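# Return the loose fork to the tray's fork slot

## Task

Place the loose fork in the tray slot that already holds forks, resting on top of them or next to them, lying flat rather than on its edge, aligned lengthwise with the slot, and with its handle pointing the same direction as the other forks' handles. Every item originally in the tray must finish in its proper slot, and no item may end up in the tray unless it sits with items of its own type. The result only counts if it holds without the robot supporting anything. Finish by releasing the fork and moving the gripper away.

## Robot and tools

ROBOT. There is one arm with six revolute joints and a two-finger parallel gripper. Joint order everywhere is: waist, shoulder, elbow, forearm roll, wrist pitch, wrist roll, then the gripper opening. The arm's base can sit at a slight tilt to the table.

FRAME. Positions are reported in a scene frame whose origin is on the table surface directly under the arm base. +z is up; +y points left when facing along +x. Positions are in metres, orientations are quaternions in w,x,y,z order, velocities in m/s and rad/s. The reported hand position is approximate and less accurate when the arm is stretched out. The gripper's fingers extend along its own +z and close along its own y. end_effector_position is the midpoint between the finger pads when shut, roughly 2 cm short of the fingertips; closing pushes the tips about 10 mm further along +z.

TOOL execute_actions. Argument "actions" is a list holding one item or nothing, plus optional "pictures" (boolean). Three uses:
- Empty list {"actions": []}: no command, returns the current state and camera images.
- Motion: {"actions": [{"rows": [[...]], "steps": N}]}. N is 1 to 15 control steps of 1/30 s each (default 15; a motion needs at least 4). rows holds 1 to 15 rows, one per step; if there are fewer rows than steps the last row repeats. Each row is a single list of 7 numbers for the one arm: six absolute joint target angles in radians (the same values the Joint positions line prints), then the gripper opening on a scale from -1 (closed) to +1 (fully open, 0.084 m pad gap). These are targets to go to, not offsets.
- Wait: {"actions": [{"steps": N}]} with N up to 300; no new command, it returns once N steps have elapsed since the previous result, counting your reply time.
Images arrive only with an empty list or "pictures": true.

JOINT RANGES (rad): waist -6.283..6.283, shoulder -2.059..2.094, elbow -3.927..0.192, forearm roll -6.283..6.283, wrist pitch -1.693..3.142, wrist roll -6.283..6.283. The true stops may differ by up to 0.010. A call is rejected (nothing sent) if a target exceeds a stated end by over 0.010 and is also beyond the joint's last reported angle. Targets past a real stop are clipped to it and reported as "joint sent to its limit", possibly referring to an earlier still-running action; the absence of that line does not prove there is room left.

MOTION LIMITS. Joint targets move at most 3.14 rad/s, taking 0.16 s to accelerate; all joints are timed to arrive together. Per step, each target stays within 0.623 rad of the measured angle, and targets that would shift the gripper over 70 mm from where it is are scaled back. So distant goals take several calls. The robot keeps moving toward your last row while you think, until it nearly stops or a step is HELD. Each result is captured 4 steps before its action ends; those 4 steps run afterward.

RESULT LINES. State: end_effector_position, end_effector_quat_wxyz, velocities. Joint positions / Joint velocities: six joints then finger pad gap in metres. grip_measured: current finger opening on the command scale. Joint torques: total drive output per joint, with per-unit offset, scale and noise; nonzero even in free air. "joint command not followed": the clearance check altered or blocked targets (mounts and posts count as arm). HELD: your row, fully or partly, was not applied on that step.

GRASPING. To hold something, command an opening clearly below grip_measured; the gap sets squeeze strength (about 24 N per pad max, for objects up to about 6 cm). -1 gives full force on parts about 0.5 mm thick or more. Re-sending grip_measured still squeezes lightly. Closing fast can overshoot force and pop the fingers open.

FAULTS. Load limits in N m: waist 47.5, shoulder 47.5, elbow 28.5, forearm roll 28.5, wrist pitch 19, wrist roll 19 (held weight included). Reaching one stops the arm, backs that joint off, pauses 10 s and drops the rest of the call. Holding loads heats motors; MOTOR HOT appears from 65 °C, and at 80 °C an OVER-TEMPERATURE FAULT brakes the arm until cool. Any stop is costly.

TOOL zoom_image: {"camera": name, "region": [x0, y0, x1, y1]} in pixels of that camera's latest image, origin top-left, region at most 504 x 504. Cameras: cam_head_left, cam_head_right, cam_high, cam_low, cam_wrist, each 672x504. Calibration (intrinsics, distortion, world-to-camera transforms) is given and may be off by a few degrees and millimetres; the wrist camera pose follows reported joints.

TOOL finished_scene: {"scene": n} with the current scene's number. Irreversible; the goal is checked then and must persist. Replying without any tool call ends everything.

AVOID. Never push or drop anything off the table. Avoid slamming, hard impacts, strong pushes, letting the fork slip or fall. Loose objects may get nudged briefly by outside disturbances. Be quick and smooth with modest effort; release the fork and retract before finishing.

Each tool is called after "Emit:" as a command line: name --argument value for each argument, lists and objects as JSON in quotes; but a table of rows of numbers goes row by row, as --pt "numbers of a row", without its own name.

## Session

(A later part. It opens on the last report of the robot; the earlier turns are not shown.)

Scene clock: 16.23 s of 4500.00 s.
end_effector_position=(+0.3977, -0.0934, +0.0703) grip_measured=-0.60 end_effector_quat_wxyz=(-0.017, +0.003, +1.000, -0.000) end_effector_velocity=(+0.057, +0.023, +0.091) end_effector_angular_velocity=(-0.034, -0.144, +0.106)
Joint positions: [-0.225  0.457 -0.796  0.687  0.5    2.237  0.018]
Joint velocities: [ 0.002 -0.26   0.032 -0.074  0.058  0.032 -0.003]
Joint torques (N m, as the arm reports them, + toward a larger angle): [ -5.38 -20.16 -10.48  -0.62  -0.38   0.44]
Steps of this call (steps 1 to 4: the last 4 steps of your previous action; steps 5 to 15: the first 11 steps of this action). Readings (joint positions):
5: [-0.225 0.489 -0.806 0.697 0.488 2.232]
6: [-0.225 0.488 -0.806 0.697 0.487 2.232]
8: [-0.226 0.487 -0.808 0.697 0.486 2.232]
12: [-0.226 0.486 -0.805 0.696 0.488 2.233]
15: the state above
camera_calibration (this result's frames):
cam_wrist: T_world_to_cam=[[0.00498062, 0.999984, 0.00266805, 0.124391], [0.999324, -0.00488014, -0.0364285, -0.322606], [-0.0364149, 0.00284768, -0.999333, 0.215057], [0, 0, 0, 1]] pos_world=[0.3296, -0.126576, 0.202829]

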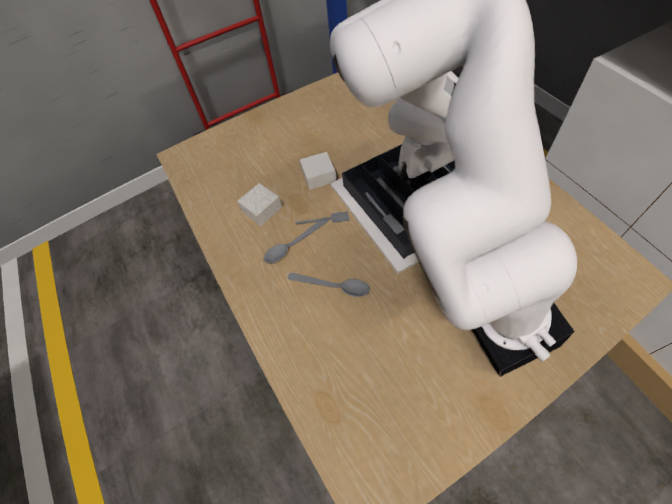

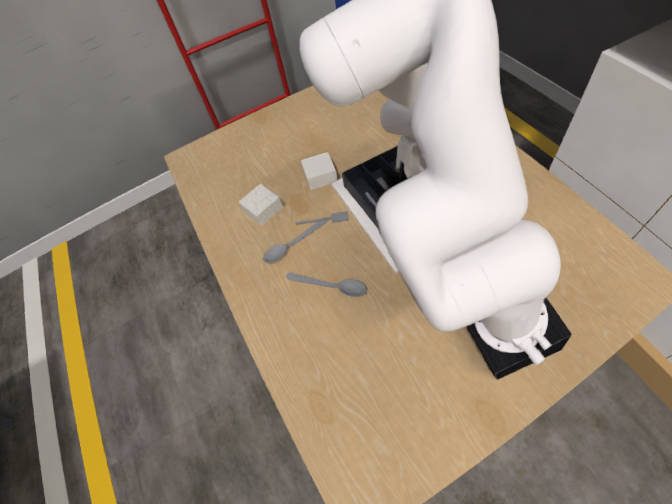

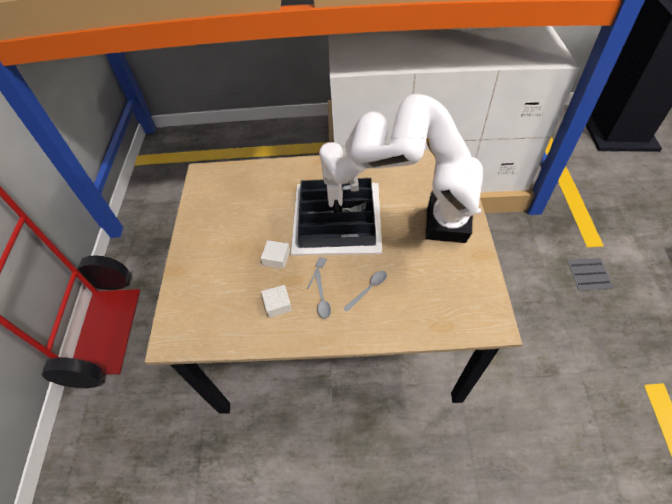

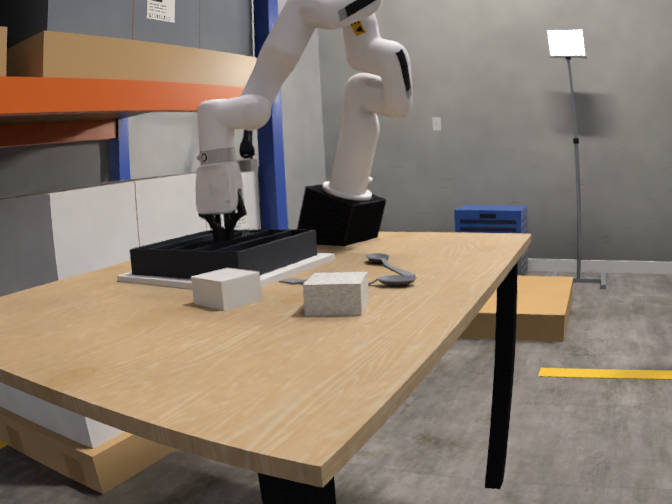

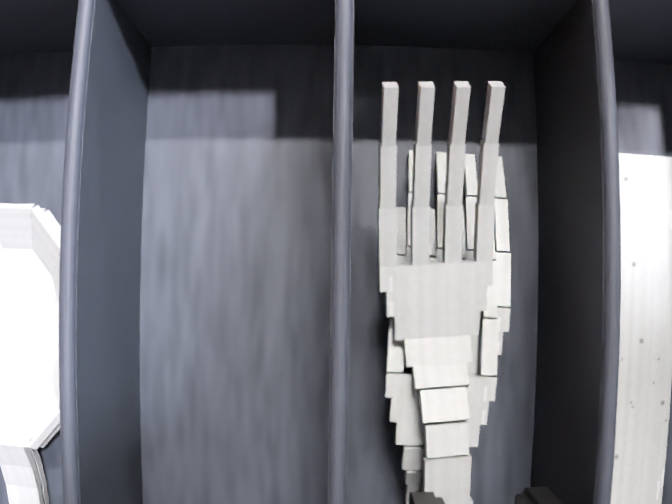

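Free. Lift away.

Emit:
execute_actions --actions '[{"rows":[[-0.235,0.3,-0.72,0.65,0.56,2.26,-0.58],[-0.235,0.3,-0.72,0.65,0.56,2.26,-0.58],[-0.235,0.3,-0.72,0.65,0.56,2.26,-0.58],[-0.235,0.3,-0.72,0.65,0.56,2.26,-0.58],[-0.235,0.3,-0.72,0.65,0.56,2.26,-0.58],[-0.235,0.3,-0.72,0.65,0.56,2.26,-0.58],[-0.24,0.05,-0.72,0.6,0.75,2.3,-0.58]],"steps":15}]'

Emit:
execute_actions --actions '[{"steps":10}]' --pictures true

Scene clock: 16.73 s of 4500.00 s.
end_effector_position=(+0.4035, -0.0629, +0.1298) grip_measured=-0.60 end_effector_quat_wxyz=(+0.005, -0.019, +1.000, +0.015) end_effector_velocity=(+0.147, +0.169, +0.351) end_effector_angular_velocity=(+0.163, -0.383, +0.332)
Joint positions: [-0.235  0.243 -0.726  0.639  0.612  2.27   0.018]
Joint velocities: [-0.018 -1.013 -0.007 -0.197  0.697  0.153  0.   ]
Joint torques (N m, as the arm reports them, + toward a larger angle): [ -4.61 -23.75 -14.09  -1.14  -1.6    0.56]
Steps of this call (steps 1 to 4: the last 4 steps of your previous action; steps 5 to 15: the first 11 steps of this action). Readings (joint positions):
5: [-0.225 0.438 -0.792 0.681 0.508 2.239]
6: [-0.226 0.435 -0.789 0.680 0.510 2.240]
8: [-0.228 0.401 -0.769 0.672 0.524 2.246]
12: [-0.233 0.320 -0.735 0.655 0.554 2.257]
15: the state above

Scene clock: 17.07 s of 4500.00 s.
end_effector_position=(+0.4184, -0.0311, +0.1910) grip_measured=-0.60 end_effector_quat_wxyz=(+0.032, -0.049, +0.998, +0.028) end_effector_velocity=(-0.009, +0.016, +0.018) end_effector_angular_velocity=(+0.025, +0.012, +0.019)
Joint positions: [-0.24   0.06  -0.72   0.602  0.743  2.298  0.018]
Joint velocities: [-0.004 -0.076  0.019 -0.02   0.075  0.016 -0.   ]
Joint torques (N m, as the arm reports them, + toward a larger angle): [ -3.46 -17.69 -14.21  -0.88  -1.44   0.37]
Kept back: nothing.
Steps of this call (steps 1 to 4: the last 4 steps of your previous action; steps 5 to 10: the robot went on to your last target). Readings (joint positions):
1: [-0.236 0.209 -0.727 0.632 0.635 2.275]
2: [-0.237 0.176 -0.727 0.626 0.657 2.280]
4: [-0.238 0.119 -0.726 0.615 0.697 2.288]
8: [-0.239 0.067 -0.722 0.604 0.736 2.297]
10: the state above
camera_calibration (this result's frames):
cam_wrist: T_world_to_cam=[[-0.100969, 0.993263, 0.0568719, 0.0954231], [0.993236, 0.0973417, 0.0632991, -0.351926], [0.0573366, 0.0628784, -0.996373, 0.298321], [0, 0, 0, 1]] pos_world=[0.342076, -0.079281, 0.314088]

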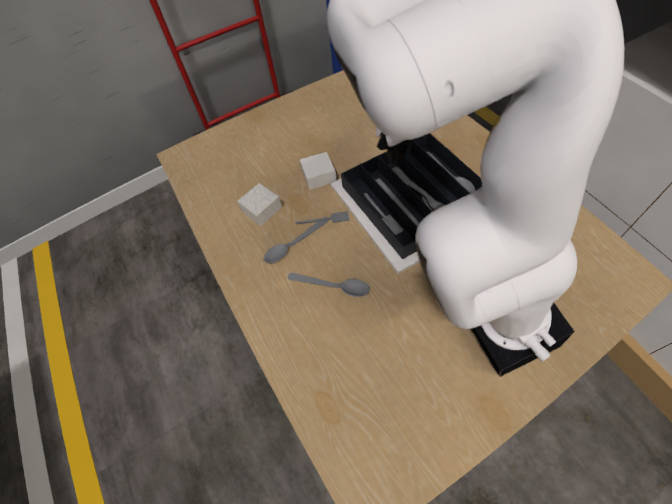

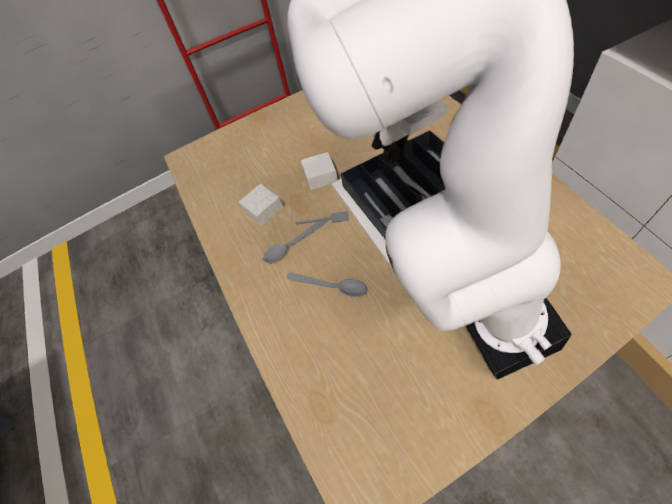

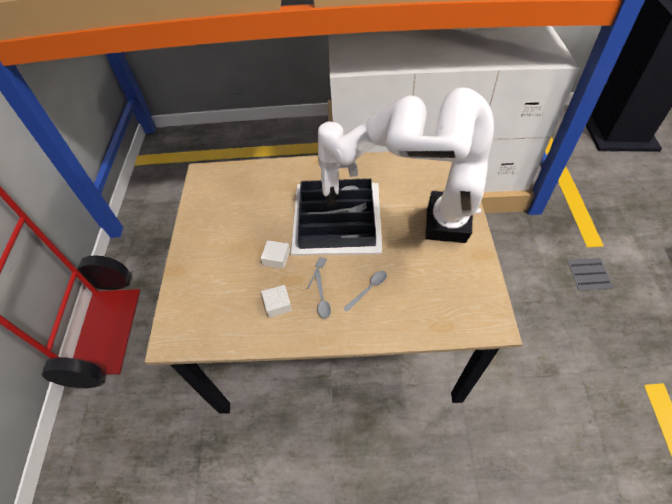

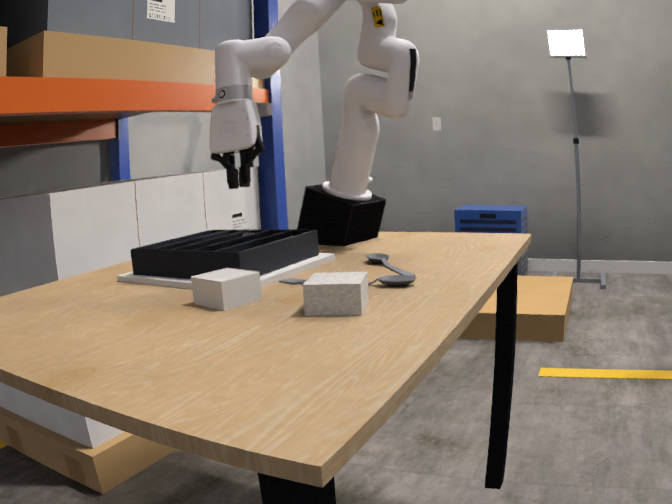

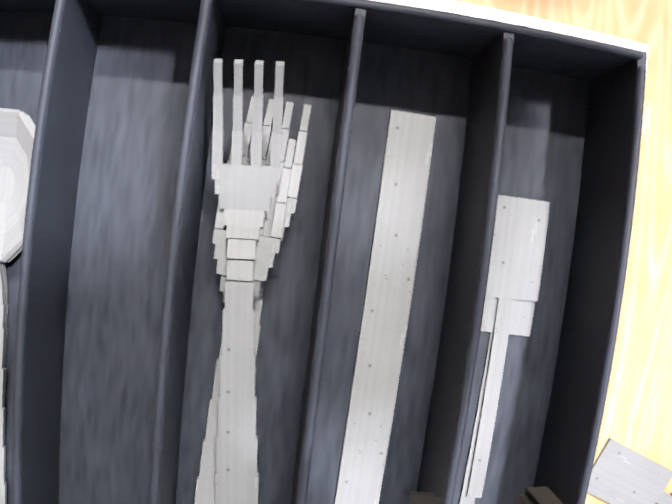

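Emit:
finished_scene --scene 1

The scene is finished: the task was done.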